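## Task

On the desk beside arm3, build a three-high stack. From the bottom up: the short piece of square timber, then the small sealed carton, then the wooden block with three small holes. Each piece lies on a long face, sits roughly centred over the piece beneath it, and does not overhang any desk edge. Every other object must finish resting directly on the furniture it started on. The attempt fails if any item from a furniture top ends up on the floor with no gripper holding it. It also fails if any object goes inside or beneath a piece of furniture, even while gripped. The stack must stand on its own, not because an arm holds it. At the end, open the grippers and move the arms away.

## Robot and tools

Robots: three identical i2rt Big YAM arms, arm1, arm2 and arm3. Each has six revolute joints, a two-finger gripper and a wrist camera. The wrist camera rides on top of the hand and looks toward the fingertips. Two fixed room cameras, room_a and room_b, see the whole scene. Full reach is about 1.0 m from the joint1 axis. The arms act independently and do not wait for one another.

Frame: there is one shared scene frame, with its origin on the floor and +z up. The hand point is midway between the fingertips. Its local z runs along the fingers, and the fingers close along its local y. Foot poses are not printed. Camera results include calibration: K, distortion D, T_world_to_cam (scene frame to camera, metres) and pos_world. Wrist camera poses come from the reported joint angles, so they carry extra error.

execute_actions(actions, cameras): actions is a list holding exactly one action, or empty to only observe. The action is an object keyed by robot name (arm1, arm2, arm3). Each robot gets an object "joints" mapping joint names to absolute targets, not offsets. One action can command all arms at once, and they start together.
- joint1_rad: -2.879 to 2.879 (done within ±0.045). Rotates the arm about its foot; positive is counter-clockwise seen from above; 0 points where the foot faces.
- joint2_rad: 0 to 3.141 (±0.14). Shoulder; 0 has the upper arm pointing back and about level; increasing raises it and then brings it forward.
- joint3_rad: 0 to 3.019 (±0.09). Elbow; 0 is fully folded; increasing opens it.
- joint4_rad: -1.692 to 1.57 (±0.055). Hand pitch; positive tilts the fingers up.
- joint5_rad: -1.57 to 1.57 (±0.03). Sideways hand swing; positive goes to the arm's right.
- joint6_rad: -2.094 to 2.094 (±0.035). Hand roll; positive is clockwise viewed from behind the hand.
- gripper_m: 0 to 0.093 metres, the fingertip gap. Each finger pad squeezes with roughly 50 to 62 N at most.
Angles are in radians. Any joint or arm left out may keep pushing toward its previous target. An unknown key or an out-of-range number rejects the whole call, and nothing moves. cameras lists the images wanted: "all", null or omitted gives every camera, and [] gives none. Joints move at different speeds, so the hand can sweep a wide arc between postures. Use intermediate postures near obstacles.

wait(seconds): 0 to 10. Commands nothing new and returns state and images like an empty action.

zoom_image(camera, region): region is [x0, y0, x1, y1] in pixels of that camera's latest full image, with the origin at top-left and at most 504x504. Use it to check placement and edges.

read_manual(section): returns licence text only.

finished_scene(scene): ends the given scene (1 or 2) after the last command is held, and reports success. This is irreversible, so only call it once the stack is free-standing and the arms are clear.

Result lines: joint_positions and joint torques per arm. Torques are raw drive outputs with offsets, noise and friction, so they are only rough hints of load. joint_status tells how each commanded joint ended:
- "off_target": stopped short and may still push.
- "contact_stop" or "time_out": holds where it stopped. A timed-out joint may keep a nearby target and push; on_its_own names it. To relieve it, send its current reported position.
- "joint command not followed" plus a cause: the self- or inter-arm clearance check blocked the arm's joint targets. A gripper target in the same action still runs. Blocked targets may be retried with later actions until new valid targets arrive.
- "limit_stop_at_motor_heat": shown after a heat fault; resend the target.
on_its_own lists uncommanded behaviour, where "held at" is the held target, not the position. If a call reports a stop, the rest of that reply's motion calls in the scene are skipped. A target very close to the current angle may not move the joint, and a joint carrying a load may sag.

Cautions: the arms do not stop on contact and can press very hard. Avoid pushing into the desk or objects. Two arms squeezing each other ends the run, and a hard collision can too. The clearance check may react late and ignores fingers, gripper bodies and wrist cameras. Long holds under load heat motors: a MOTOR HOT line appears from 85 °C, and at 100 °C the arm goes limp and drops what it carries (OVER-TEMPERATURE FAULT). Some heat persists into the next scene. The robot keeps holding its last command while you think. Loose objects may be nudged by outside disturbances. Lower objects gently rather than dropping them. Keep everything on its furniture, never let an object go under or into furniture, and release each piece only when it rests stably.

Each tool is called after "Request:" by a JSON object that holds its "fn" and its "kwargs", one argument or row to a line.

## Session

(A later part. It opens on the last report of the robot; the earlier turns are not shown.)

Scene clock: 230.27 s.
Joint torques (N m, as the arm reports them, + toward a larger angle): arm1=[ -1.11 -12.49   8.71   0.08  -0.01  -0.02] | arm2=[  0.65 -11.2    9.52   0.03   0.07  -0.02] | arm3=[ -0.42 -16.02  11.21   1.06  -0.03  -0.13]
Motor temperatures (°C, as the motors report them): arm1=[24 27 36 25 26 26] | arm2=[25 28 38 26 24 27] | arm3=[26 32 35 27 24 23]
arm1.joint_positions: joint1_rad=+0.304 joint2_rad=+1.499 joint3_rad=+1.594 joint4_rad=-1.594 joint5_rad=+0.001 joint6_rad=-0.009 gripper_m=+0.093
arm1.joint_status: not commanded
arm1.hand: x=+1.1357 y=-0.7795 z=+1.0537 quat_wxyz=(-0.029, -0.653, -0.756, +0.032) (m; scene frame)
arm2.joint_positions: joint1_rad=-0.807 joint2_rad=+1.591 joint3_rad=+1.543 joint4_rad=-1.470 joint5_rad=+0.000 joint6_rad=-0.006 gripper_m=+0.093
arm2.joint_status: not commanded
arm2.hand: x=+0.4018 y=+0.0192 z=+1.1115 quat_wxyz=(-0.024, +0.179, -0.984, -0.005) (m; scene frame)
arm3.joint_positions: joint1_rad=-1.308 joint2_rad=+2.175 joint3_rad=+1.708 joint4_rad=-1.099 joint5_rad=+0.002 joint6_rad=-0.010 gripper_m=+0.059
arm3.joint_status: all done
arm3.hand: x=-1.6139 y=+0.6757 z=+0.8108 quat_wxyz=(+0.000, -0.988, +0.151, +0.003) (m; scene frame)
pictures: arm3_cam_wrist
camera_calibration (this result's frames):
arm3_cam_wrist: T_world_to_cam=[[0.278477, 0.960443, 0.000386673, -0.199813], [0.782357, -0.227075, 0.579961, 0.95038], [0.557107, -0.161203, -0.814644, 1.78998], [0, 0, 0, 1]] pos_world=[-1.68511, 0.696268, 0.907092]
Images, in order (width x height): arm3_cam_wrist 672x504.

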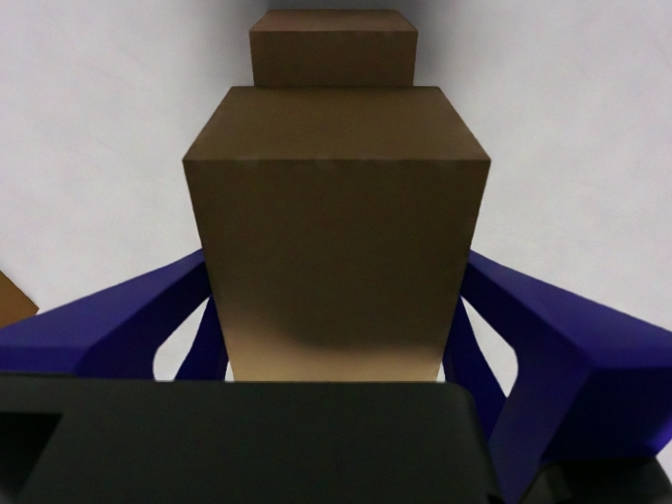

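Request:
{"fn": "execute_actions", "kwargs": {
  "actions": [
    {"arm3":{"joints":{"gripper_m":0.093}}}
  ],
  "cameras": ["arm3_cam_wrist"]
}}

Request:
{"fn": "execute_actions", "kwargs": {
  "actions": [
    {"arm3":{"joints":{"joint2_rad":2.05,"joint4_rad":-1.22}}}
  ],
  "cameras": []
}}

Request:
{"fn": "execute_actions", "kwargs": {
  "actions": [
    {"arm3":{"joints":{"joint1_rad":-0.954,"joint6_rad":0.02}}}
  ],
  "cameras": ["arm3_cam_wrist"]
}}

Request:
{"fn": "execute_actions", "kwargs": {
  "actions": [
    {"arm3":{"joints":{"joint2_rad":2.205,"joint3_rad":1.678,"joint4_rad":-1.005}}}
  ],
  "cameras": ["arm3_cam_wrist"]
}}

Scene clock: 240.07 s.
Joint torques (N m, as the arm reports them, + toward a larger angle): arm1=[ -1.06 -12.55   8.71   0.1    0.    -0.03] | arm2=[  0.46 -11.3    9.54   0.03   0.08  -0.02] | arm3=[  0.31 -15.02  11.21   1.04  -0.01  -0.12]
Motor temperatures (°C, as the motors report them): arm1=[24 27 36 25 26 26] | arm2=[25 28 38 26 24 27] | arm3=[26 32 36 27 24 23]
arm1.joint_positions: joint1_rad=+0.304 joint2_rad=+1.499 joint3_rad=+1.594 joint4_rad=-1.594 joint5_rad=+0.001 joint6_rad=-0.009 gripper_m=+0.093
arm1.joint_status: not commanded
arm1.hand: x=+1.1357 y=-0.7795 z=+1.0537 quat_wxyz=(-0.029, -0.653, -0.756, +0.032) (m; scene frame)
arm2.joint_positions: joint1_rad=-0.807 joint2_rad=+1.591 joint3_rad=+1.543 joint4_rad=-1.470 joint5_rad=+0.000 joint6_rad=-0.006 gripper_m=+0.093
arm2.joint_status: not commanded
arm2.hand: x=+0.4018 y=+0.0192 z=+1.1115 quat_wxyz=(-0.024, +0.179, -0.984, -0.005) (m; scene frame)
arm3.joint_positions: joint1_rad=-1.308 joint2_rad=+2.179 joint3_rad=+1.708 joint4_rad=-1.099 joint5_rad=+0.001 joint6_rad=-0.010 gripper_m=+0.093
arm3.joint_status: all done
arm3.hand: x=-1.6134 y=+0.6755 z=+0.8087 quat_wxyz=(+0.000, -0.988, +0.151, +0.002) (m; scene frame)
pictures: arm3_cam_wrist
camera_calibration (this result's frames):
arm3_cam_wrist: T_world_to_cam=[[0.278466, 0.960446, -0.000103113, -0.199349], [0.780529, -0.226239, 0.582744, 0.945435], [0.559671, -0.162355, -0.812656, 1.79129], [0, 0, 0, 1]] pos_world=[-1.68496, 0.696183, 0.904733]
Images, in order (width x height): arm3_cam_wrist 672x504.

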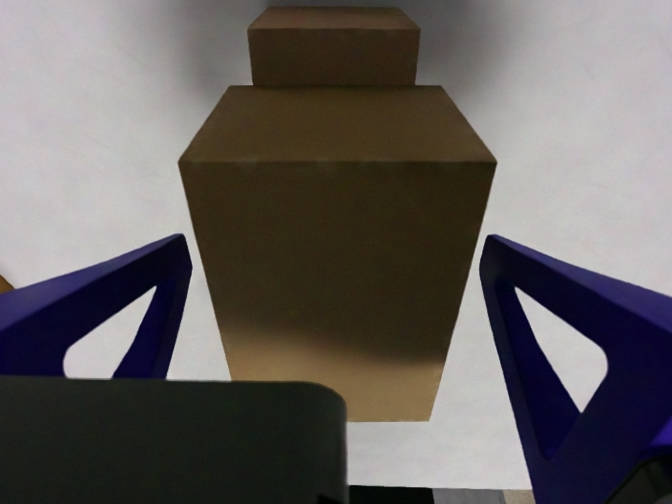

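Scene clock: 241.40 s.
Joint torques (N m, as the arm reports them, + toward a larger angle): arm1=[ -1.05 -12.51   8.7    0.09   0.    -0.03] | arm2=[  0.64 -11.19   9.57  -0.05   0.08  -0.01] | arm3=[ -0.06 -17.28  11.8    0.31  -0.01  -0.12]
Motor temperatures (°C, as the motors report them): arm1=[24 27 36 25 26 26] | arm2=[25 28 38 26 24 27] | arm3=[26 32 36 27 24 23]
arm1.joint_positions: joint1_rad=+0.304 joint2_rad=+1.499 joint3_rad=+1.594 joint4_rad=-1.594 joint5_rad=+0.001 joint6_rad=-0.009 gripper_m=+0.093
arm1.joint_status: not commanded
arm1.hand: x=+1.1357 y=-0.7795 z=+1.0537 quat_wxyz=(-0.029, -0.653, -0.756, +0.032) (m; scene frame)
arm2.joint_positions: joint1_rad=-0.807 joint2_rad=+1.591 joint3_rad=+1.543 joint4_rad=-1.470 joint5_rad=+0.000 joint6_rad=-0.006 gripper_m=+0.093
arm2.joint_status: not commanded
arm2.hand: x=+0.4018 y=+0.0192 z=+1.1115 quat_wxyz=(-0.024, +0.179, -0.984, -0.005) (m; scene frame)
arm3.joint_positions: joint1_rad=-1.308 joint2_rad=+2.057 joint3_rad=+1.708 joint4_rad=-1.210 joint5_rad=+0.001 joint6_rad=-0.010 gripper_m=+0.093
arm3.joint_status: all done
arm3.hand: x=-1.6001 y=+0.6714 z=+0.8821 quat_wxyz=(+0.000, -0.988, +0.151, +0.007) (m; scene frame)
pictures: none
No camera images: the call's "cameras" was empty. Leave "cameras" out to get every camera's image.

Scene clock: 242.87 s.
Joint torques (N m, as the arm reports them, + toward a larger angle): arm1=[ -1.11 -12.56   8.71   0.09   0.    -0.02] | arm2=[  0.57 -11.25   9.54   0.01   0.09   0.  ] | arm3=[ -0.68 -17.19  11.62   0.29   0.08   0.09]
Motor temperatures (°C, as the motors report them): arm1=[24 27 36 25 26 26] | arm2=[25 28 38 26 24 27] | arm3=[26 32 36 27 24 23]
arm1.joint_positions: joint1_rad=+0.304 joint2_rad=+1.499 joint3_rad=+1.594 joint4_rad=-1.594 joint5_rad=+0.001 joint6_rad=-0.009 gripper_m=+0.093
arm1.joint_status: not commanded
arm1.hand: x=+1.1357 y=-0.7795 z=+1.0537 quat_wxyz=(-0.029, -0.653, -0.756, +0.032) (m; scene frame)
arm2.joint_positions: joint1_rad=-0.807 joint2_rad=+1.591 joint3_rad=+1.543 joint4_rad=-1.470 joint5_rad=+0.000 joint6_rad=-0.006 gripper_m=+0.093
arm2.joint_status: not commanded
arm2.hand: x=+0.4018 y=+0.0192 z=+1.1115 quat_wxyz=(-0.024, +0.179, -0.984, -0.005) (m; scene frame)
arm3.joint_positions: joint1_rad=-0.959 joint2_rad=+2.057 joint3_rad=+1.708 joint4_rad=-1.210 joint5_rad=-0.001 joint6_rad=+0.009 gripper_m=+0.093
arm3.joint_status: all done
arm3.hand: x=-1.6302 y=+0.4575 z=+0.8826 quat_wxyz=(-0.002, -1.000, -0.013, +0.007) (m; scene frame)
pictures: arm3_cam_wrist
camera_calibration (this result's frames):
arm3_cam_wrist: T_world_to_cam=[[-0.0477707, 0.998857, -0.00186618, -0.533102], [0.818302, 0.0402068, 0.57338, 0.814107], [0.5728, 0.0258637, -0.819287, 1.76648], [0, 0, 0, 1]] pos_world=[-1.70349, 0.454072, 0.97947]
Images, in order (width x height): arm3_cam_wrist 672x504.

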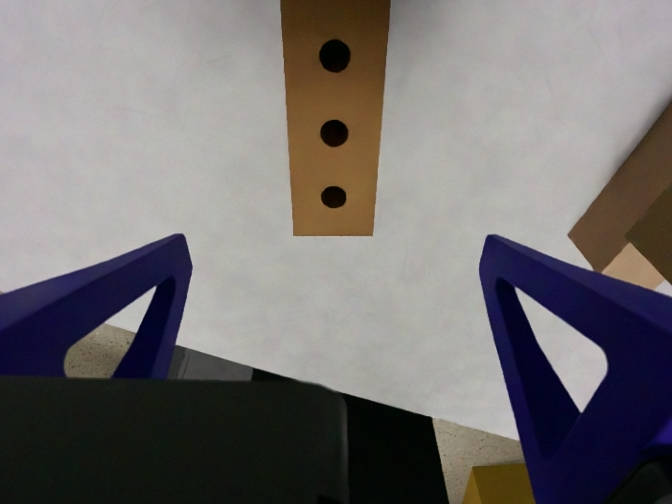

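Scene clock: 244.10 s.
Joint torques (N m, as the arm reports them, + toward a larger angle): arm1=[ -1.13 -12.52   8.72   0.09   0.    -0.03] | arm2=[  0.57 -11.29   9.52  -0.02   0.08  -0.02] | arm3=[ -0.4  -18.67   8.73   1.08   0.09   0.1 ]
Motor temperatures (°C, as the motors report them): arm1=[24 27 36 25 26 26] | arm2=[25 28 38 26 24 27] | arm3=[26 32 36 27 24 23]
arm1.joint_positions: joint1_rad=+0.304 joint2_rad=+1.499 joint3_rad=+1.594 joint4_rad=-1.594 joint5_rad=+0.001 joint6_rad=-0.009 gripper_m=+0.093
arm1.joint_status: not commanded
arm1.hand: x=+1.1357 y=-0.7795 z=+1.0537 quat_wxyz=(-0.029, -0.653, -0.756, +0.032) (m; scene frame)
arm2.joint_positions: joint1_rad=-0.807 joint2_rad=+1.591 joint3_rad=+1.543 joint4_rad=-1.470 joint5_rad=+0.000 joint6_rad=-0.006 gripper_m=+0.093
arm2.joint_status: not commanded
arm2.hand: x=+0.4018 y=+0.0192 z=+1.1115 quat_wxyz=(-0.024, +0.179, -0.984, -0.005) (m; scene frame)
arm3.joint_positions: joint1_rad=-0.959 joint2_rad=+2.221 joint3_rad=+1.667 joint4_rad=-1.017 joint5_rad=-0.001 joint6_rad=+0.009 gripper_m=+0.093
arm3.joint_status: all done
arm3.hand: x=-1.6398 y=+0.4569 z=+0.7699 quat_wxyz=(-0.002, -1.000, -0.013, +0.001) (m; scene frame)
pictures: arm3_cam_wrist
camera_calibration (this result's frames):
arm3_cam_wrist: T_world_to_cam=[[-0.0477696, 0.998856, -0.0020098, -0.533112], [0.81169, 0.039991, 0.582718, 0.868651], [0.582132, 0.0262049, -0.812672, 1.68966], [0, 0, 0, 1]] pos_world=[-1.71415, 0.453487, 0.865891]
Images, in order (width x height): arm3_cam_wrist 672x504.

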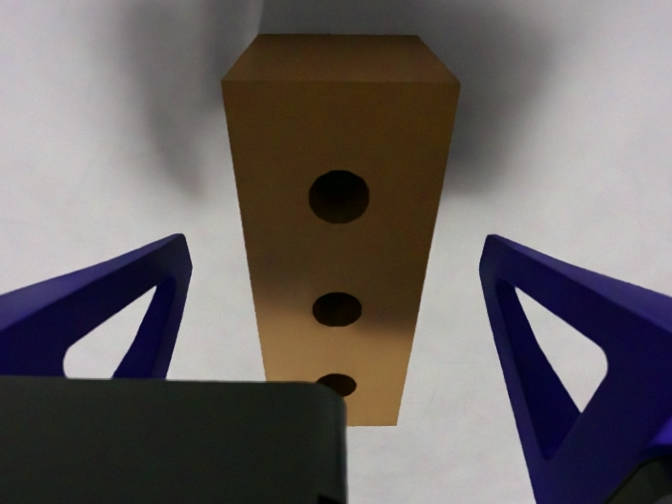

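Request:
{"fn": "execute_actions", "kwargs": {
  "actions": [
    {"arm3":{"joints":{"gripper_m":0.02}}}
  ],
  "cameras": []
}}

Request:
{"fn": "execute_actions", "kwargs": {
  "actions": [
    {"arm3":{"joints":{"joint2_rad":2.0,"joint3_rad":1.78,"joint4_rad":-1.3}}}
  ],
  "cameras": []
}}

Request:
{"fn": "execute_actions", "kwargs": {
  "actions": [
    {"arm3":{"joints":{"joint1_rad":-1.312,"joint6_rad":-0.02}}}
  ],
  "cameras": []
}}

Request:
{"fn": "execute_actions", "kwargs": {
  "actions": [
    {"arm3":{"joints":{"joint2_rad":2.085,"joint4_rad":-1.19}}}
  ],
  "cameras": ["arm3_cam_wrist"]
}}

Scene clock: 258.73 s.
Joint torques (N m, as the arm reports them, + toward a larger angle): arm1=[ -1.09 -12.51   8.7    0.1    0.    -0.03] | arm2=[  0.5  -11.32   9.56   0.01   0.09  -0.02] | arm3=[ -0.38 -18.35   8.61   1.13   0.05   0.09]
Motor temperatures (°C, as the motors report them): arm1=[24 27 37 25 26 26] | arm2=[25 28 39 26 24 27] | arm3=[26 33 35 27 24 23]
arm1.joint_positions: joint1_rad=+0.304 joint2_rad=+1.499 joint3_rad=+1.594 joint4_rad=-1.594 joint5_rad=+0.001 joint6_rad=-0.009 gripper_m=+0.093
arm1.joint_status: not commanded
arm1.hand: x=+1.1357 y=-0.7795 z=+1.0537 quat_wxyz=(-0.029, -0.653, -0.756, +0.032) (m; scene frame)
arm2.joint_positions: joint1_rad=-0.807 joint2_rad=+1.591 joint3_rad=+1.543 joint4_rad=-1.470 joint5_rad=+0.000 joint6_rad=-0.006 gripper_m=+0.093
arm2.joint_status: not commanded
arm2.hand: x=+0.4018 y=+0.0192 z=+1.1115 quat_wxyz=(-0.024, +0.179, -0.984, -0.005) (m; scene frame)
arm3.joint_positions: joint1_rad=-0.959 joint2_rad=+2.221 joint3_rad=+1.667 joint4_rad=-1.016 joint5_rad=+0.000 joint6_rad=+0.010 gripper_m=+0.044
arm3.joint_status: gripper_m off_target (ended at +0.044, target +0.020)
arm3.hand: x=-1.6399 y=+0.4571 z=+0.7699 quat_wxyz=(-0.001, -1.000, -0.013, +0.002) (m; scene frame)
pictures: none
No camera images: the call's "cameras" was empty. Leave "cameras" out to get every camera's image.

Scene clock: 259.87 s.
Joint torques (N m, as the arm reports them, + toward a larger angle): arm1=[ -1.09 -12.51   8.72   0.09   0.    -0.03] | arm2=[  0.47 -11.24   9.55   0.02   0.08  -0.02] | arm3=[ -0.39 -16.22  12.21   0.28   0.04   0.09]
Motor temperatures (°C, as the motors report them): arm1=[24 27 37 25 26 26] | arm2=[25 28 39 26 24 27] | arm3=[26 33 35 27 24 23]
arm1.joint_positions: joint1_rad=+0.304 joint2_rad=+1.499 joint3_rad=+1.594 joint4_rad=-1.594 joint5_rad=+0.001 joint6_rad=-0.009 gripper_m=+0.093
arm1.joint_status: not commanded
arm1.hand: x=+1.1357 y=-0.7795 z=+1.0537 quat_wxyz=(-0.029, -0.653, -0.756, +0.032) (m; scene frame)
arm2.joint_positions: joint1_rad=-0.807 joint2_rad=+1.591 joint3_rad=+1.543 joint4_rad=-1.470 joint5_rad=+0.000 joint6_rad=-0.006 gripper_m=+0.093
arm2.joint_status: not commanded
arm2.hand: x=+0.4018 y=+0.0192 z=+1.1115 quat_wxyz=(-0.024, +0.179, -0.984, -0.005) (m; scene frame)
arm3.joint_positions: joint1_rad=-0.959 joint2_rad=+2.001 joint3_rad=+1.740 joint4_rad=-1.290 joint5_rad=+0.000 joint6_rad=+0.010 gripper_m=+0.044
arm3.joint_status: all done
arm3.hand: x=-1.6249 y=+0.4579 z=+0.9276 quat_wxyz=(-0.001, -1.000, -0.013, +0.011) (m; scene frame)
pictures: none
No camera images: the call's "cameras" was empty. Leave "cameras" out to get every camera's image.

Scene clock: 261.37 s.
Joint torques (N m, as the arm reports them, + toward a larger angle): arm1=[ -1.14 -12.58   8.71   0.09  -0.01  -0.03] | arm2=[  0.56 -11.17   9.5    0.03   0.09  -0.02] | arm3=[ -1.71 -15.93  12.05   0.29   0.03  -0.12]
Motor temperatures (°C, as the motors report them): arm1=[24 27 37 25 26 26] | arm2=[25 28 39 26 24 27] | arm3=[26 33 35 27 24 23]
arm1.joint_positions: joint1_rad=+0.304 joint2_rad=+1.499 joint3_rad=+1.594 joint4_rad=-1.594 joint5_rad=+0.001 joint6_rad=-0.009 gripper_m=+0.093
arm1.joint_status: not commanded
arm1.hand: x=+1.1357 y=-0.7795 z=+1.0537 quat_wxyz=(-0.029, -0.653, -0.756, +0.032) (m; scene frame)
arm2.joint_positions: joint1_rad=-0.807 joint2_rad=+1.591 joint3_rad=+1.543 joint4_rad=-1.470 joint5_rad=+0.000 joint6_rad=-0.006 gripper_m=+0.093
arm2.joint_status: not commanded
arm2.hand: x=+0.4018 y=+0.0192 z=+1.1115 quat_wxyz=(-0.024, +0.179, -0.984, -0.005) (m; scene frame)
arm3.joint_positions: joint1_rad=-1.305 joint2_rad=+2.001 joint3_rad=+1.740 joint4_rad=-1.290 joint5_rad=+0.000 joint6_rad=-0.009 gripper_m=+0.044
arm3.joint_status: all done
arm3.hand: x=-1.5958 y=+0.6674 z=+0.9271 quat_wxyz=(+0.000, -0.989, +0.150, +0.011) (m; scene frame)
pictures: none
No camera images: the call's "cameras" was empty. Leave "cameras" out to get every camera's image.

Scene clock: 262.43 s.
Joint torques (N m, as the arm reports them, + toward a larger angle): arm1=[ -1.1  -12.56   8.72   0.1   -0.01  -0.03] | arm2=[  0.47 -11.28   9.55   0.06   0.09  -0.02] | arm3=[ -1.62 -17.99  11.86   1.14   0.04  -0.12]
Motor temperatures (°C, as the motors report them): arm1=[24 27 37 25 26 26] | arm2=[25 28 39 26 24 27] | arm3=[26 33 35 27 24 23]
arm1.joint_positions: joint1_rad=+0.304 joint2_rad=+1.499 joint3_rad=+1.594 joint4_rad=-1.594 joint5_rad=+0.001 joint6_rad=-0.009 gripper_m=+0.093
arm1.joint_status: not commanded
arm1.hand: x=+1.1357 y=-0.7795 z=+1.0537 quat_wxyz=(-0.029, -0.653, -0.756, +0.032) (m; scene frame)
arm2.joint_positions: joint1_rad=-0.807 joint2_rad=+1.591 joint3_rad=+1.543 joint4_rad=-1.470 joint5_rad=+0.000 joint6_rad=-0.006 gripper_m=+0.093
arm2.joint_status: not commanded
arm2.hand: x=+0.4018 y=+0.0192 z=+1.1115 quat_wxyz=(-0.024, +0.179, -0.984, -0.005) (m; scene frame)
arm3.joint_positions: joint1_rad=-1.305 joint2_rad=+2.101 joint3_rad=+1.740 joint4_rad=-1.201 joint5_rad=+0.000 joint6_rad=-0.009 gripper_m=+0.044
arm3.joint_status: all done
arm3.hand: x=-1.6111 y=+0.6722 z=+0.8672 quat_wxyz=(+0.000, -0.989, +0.150, +0.005) (m; scene frame)
pictures: arm3_cam_wrist
camera_calibration (this result's frames):
arm3_cam_wrist: T_world_to_cam=[[0.275175, 0.961394, -0.00100221, -0.201953], [0.785716, -0.224291, 0.576492, 0.921274], [0.554011, -0.159424, -0.817102, 1.82975], [0, 0, 0, 1]] pos_world=[-1.68199, 0.692496, 0.963785]
Images, in order (width x height): arm3_cam_wrist 672x504.

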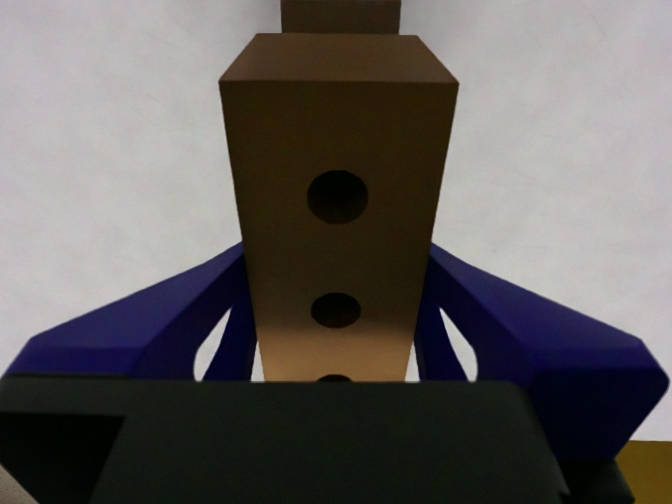

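Request:
{"fn": "execute_actions", "kwargs": {
  "actions": [
    {"arm3":{"joints":{"joint2_rad":2.14}}}
  ],
  "cameras": []
}}

Scene clock: 265.53 s.
Joint torques (N m, as the arm reports them, + toward a larger angle): arm1=[ -1.08 -12.54   8.72   0.1    0.    -0.03] | arm2=[  0.61 -11.28   9.57   0.03   0.09  -0.01] | arm3=[ -1.63 -14.16  11.88   1.12   0.04  -0.12]
Motor temperatures (°C, as the motors report them): arm1=[24 27 37 25 26 26] | arm2=[25 28 39 26 24 27] | arm3=[26 33 36 27 24 23]
arm1.joint_positions: joint1_rad=+0.304 joint2_rad=+1.499 joint3_rad=+1.594 joint4_rad=-1.594 joint5_rad=+0.001 joint6_rad=-0.009 gripper_m=+0.093
arm1.joint_status: not commanded
arm1.hand: x=+1.1357 y=-0.7795 z=+1.0537 quat_wxyz=(-0.029, -0.653, -0.756, +0.032) (m; scene frame)
arm2.joint_positions: joint1_rad=-0.807 joint2_rad=+1.591 joint3_rad=+1.543 joint4_rad=-1.470 joint5_rad=+0.000 joint6_rad=-0.006 gripper_m=+0.093
arm2.joint_status: not commanded
arm2.hand: x=+0.4018 y=+0.0192 z=+1.1115 quat_wxyz=(-0.024, +0.179, -0.984, -0.005) (m; scene frame)
arm3.joint_positions: joint1_rad=-1.305 joint2_rad=+2.104 joint3_rad=+1.740 joint4_rad=-1.201 joint5_rad=+0.000 joint6_rad=-0.009 gripper_m=+0.044
arm3.joint_status: all done
arm3.hand: x=-1.6109 y=+0.6721 z=+0.8654 quat_wxyz=(-0.001, -0.989, +0.150, +0.004) (m; scene frame)
pictures: none
No camera images: the call's "cameras" was empty. Leave "cameras" out to get every camera's image.

Contact. Ease the push so fingertips don't drop onto the carton.

Request:
{"fn": "execute_actions", "kwargs": {
  "actions": [
    {"arm3":{"joints":{"joint2_rad":2.105,"gripper_m":0.093}}}
  ],
  "cameras": ["arm3_cam_wrist"]
}}

Request:
{"fn": "execute_actions", "kwargs": {
  "actions": [
    {"arm3":{"joints":{"joint2_rad":1.8,"joint4_rad":-1.4}}}
  ],
  "cameras": ["arm3_cam_wrist","room_a"]
}}

Request:
{"fn": "zoom_image", "kwargs": {
  "camera": "room_a",
  "region": [370, 280, 450, 340]
}}

Scene clock: 272.50 s.
Joint torques (N m, as the arm reports them, + toward a larger angle): arm1=[ -1.12 -12.54   8.71   0.09   0.    -0.03] | arm2=[  0.62 -11.43   9.57  -0.01   0.07  -0.01] | arm3=[ -1.6  -16.83  11.79   1.12   0.04  -0.12]
Motor temperatures (°C, as the motors report them): arm1=[24 27 37 25 26 26] | arm2=[25 28 39 26 24 27] | arm3=[26 32 36 27 24 23]
arm1.joint_positions: joint1_rad=+0.304 joint2_rad=+1.499 joint3_rad=+1.594 joint4_rad=-1.594 joint5_rad=+0.001 joint6_rad=-0.009 gripper_m=+0.093
arm1.joint_status: not commanded
arm1.hand: x=+1.1357 y=-0.7795 z=+1.0537 quat_wxyz=(-0.029, -0.653, -0.756, +0.032) (m; scene frame)
arm2.joint_positions: joint1_rad=-0.807 joint2_rad=+1.591 joint3_rad=+1.543 joint4_rad=-1.470 joint5_rad=+0.000 joint6_rad=-0.006 gripper_m=+0.093
arm2.joint_status: not commanded
arm2.hand: x=+0.4018 y=+0.0192 z=+1.1115 quat_wxyz=(-0.024, +0.179, -0.984, -0.005) (m; scene frame)
arm3.joint_positions: joint1_rad=-1.305 joint2_rad=+2.104 joint3_rad=+1.740 joint4_rad=-1.201 joint5_rad=+0.000 joint6_rad=-0.010 gripper_m=+0.093
arm3.joint_status: all done
arm3.hand: x=-1.6109 y=+0.6721 z=+0.8654 quat_wxyz=(-0.001, -0.989, +0.150, +0.004) (m; scene frame)
pictures: arm3_cam_wrist
camera_calibration (this result's frames):
arm3_cam_wrist: T_world_to_cam=[[0.274803, 0.9615, -0.00109456, -0.202532], [0.784124, -0.223449, 0.578981, 0.916843], [0.556446, -0.159964, -0.81534, 1.83084], [0, 0, 0, 1]] pos_world=[-1.68203, 0.69247, 0.9617]
Images, in order (width x height): arm3_cam_wrist 672x504.

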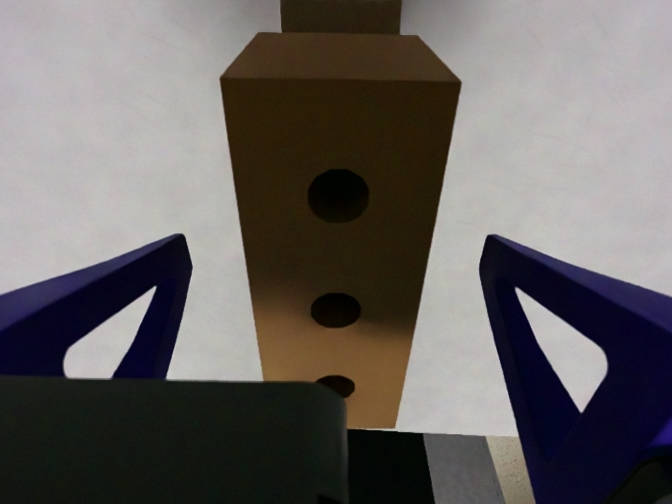

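Scene clock: 273.83 s.
Joint torques (N m, as the arm reports them, + toward a larger angle): arm1=[ -1.03 -12.54   8.72   0.09   0.    -0.03] | arm2=[  0.65 -11.26   9.55   0.08   0.1   -0.01] | arm3=[ -1.66 -13.89  11.6    0.58   0.04  -0.12]
Motor temperatures (°C, as the motors report them): arm1=[24 27 37 25 26 26] | arm2=[25 28 39 26 24 27] | arm3=[26 32 36 27 24 23]
arm1.joint_positions: joint1_rad=+0.304 joint2_rad=+1.499 joint3_rad=+1.594 joint4_rad=-1.594 joint5_rad=+0.001 joint6_rad=-0.009 gripper_m=+0.093
arm1.joint_status: not commanded
arm1.hand: x=+1.1357 y=-0.7795 z=+1.0537 quat_wxyz=(-0.029, -0.653, -0.756, +0.032) (m; scene frame)
arm2.joint_positions: joint1_rad=-0.807 joint2_rad=+1.591 joint3_rad=+1.543 joint4_rad=-1.470 joint5_rad=+0.000 joint6_rad=-0.006 gripper_m=+0.093
arm2.joint_status: not commanded
arm2.hand: x=+0.4018 y=+0.0192 z=+1.1115 quat_wxyz=(-0.024, +0.179, -0.984, -0.005) (m; scene frame)
arm3.joint_positions: joint1_rad=-1.305 joint2_rad=+1.787 joint3_rad=+1.753 joint4_rad=-1.391 joint5_rad=+0.000 joint6_rad=-0.010 gripper_m=+0.093
arm3.joint_status: all done
arm3.hand: x=-1.5683 y=+0.6590 z=+1.0548 quat_wxyz=(+0.011, -0.986, +0.149, +0.073) (m; scene frame)
pictures: arm3_cam_wrist, room_a
camera_calibration (this result's frames):
arm3_cam_wrist: T_world_to_cam=[[0.275314, 0.961349, 0.00332432, -0.205181], [0.853719, -0.246077, 0.458922, 1.0215], [0.442002, -0.123509, -0.88847, 1.83317], [0, 0, 0, 1]] pos_world=[-1.62585, 0.675032, 1.16061]
Images, in order (width x height): arm3_cam_wrist 672x504, room_a 672x504.

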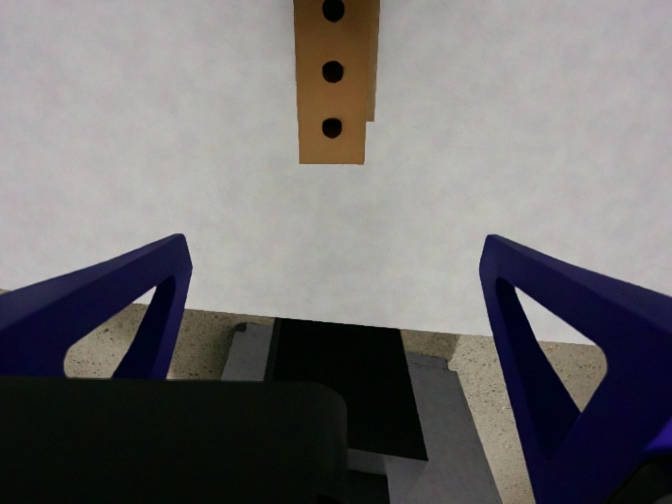

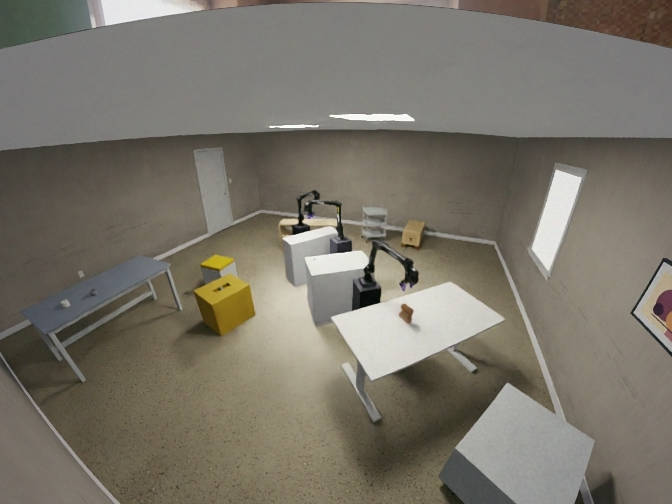

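Region (370, 280, 450, 340) of room_a's 672x504 image, scaled by 6.300, with more detail than that image has; it fills the top 378 rows of this view, and the rest is white.

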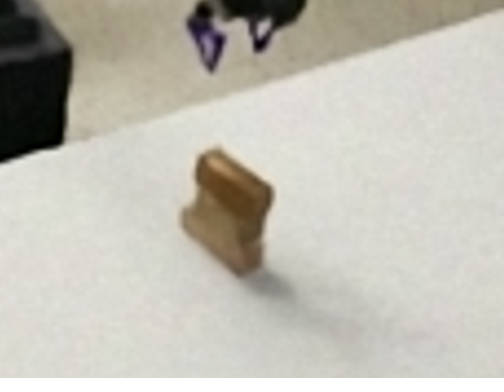

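Request:
{"fn": "finished_scene", "kwargs": {
  "scene": 2
}}

The scene is finished: the task was done.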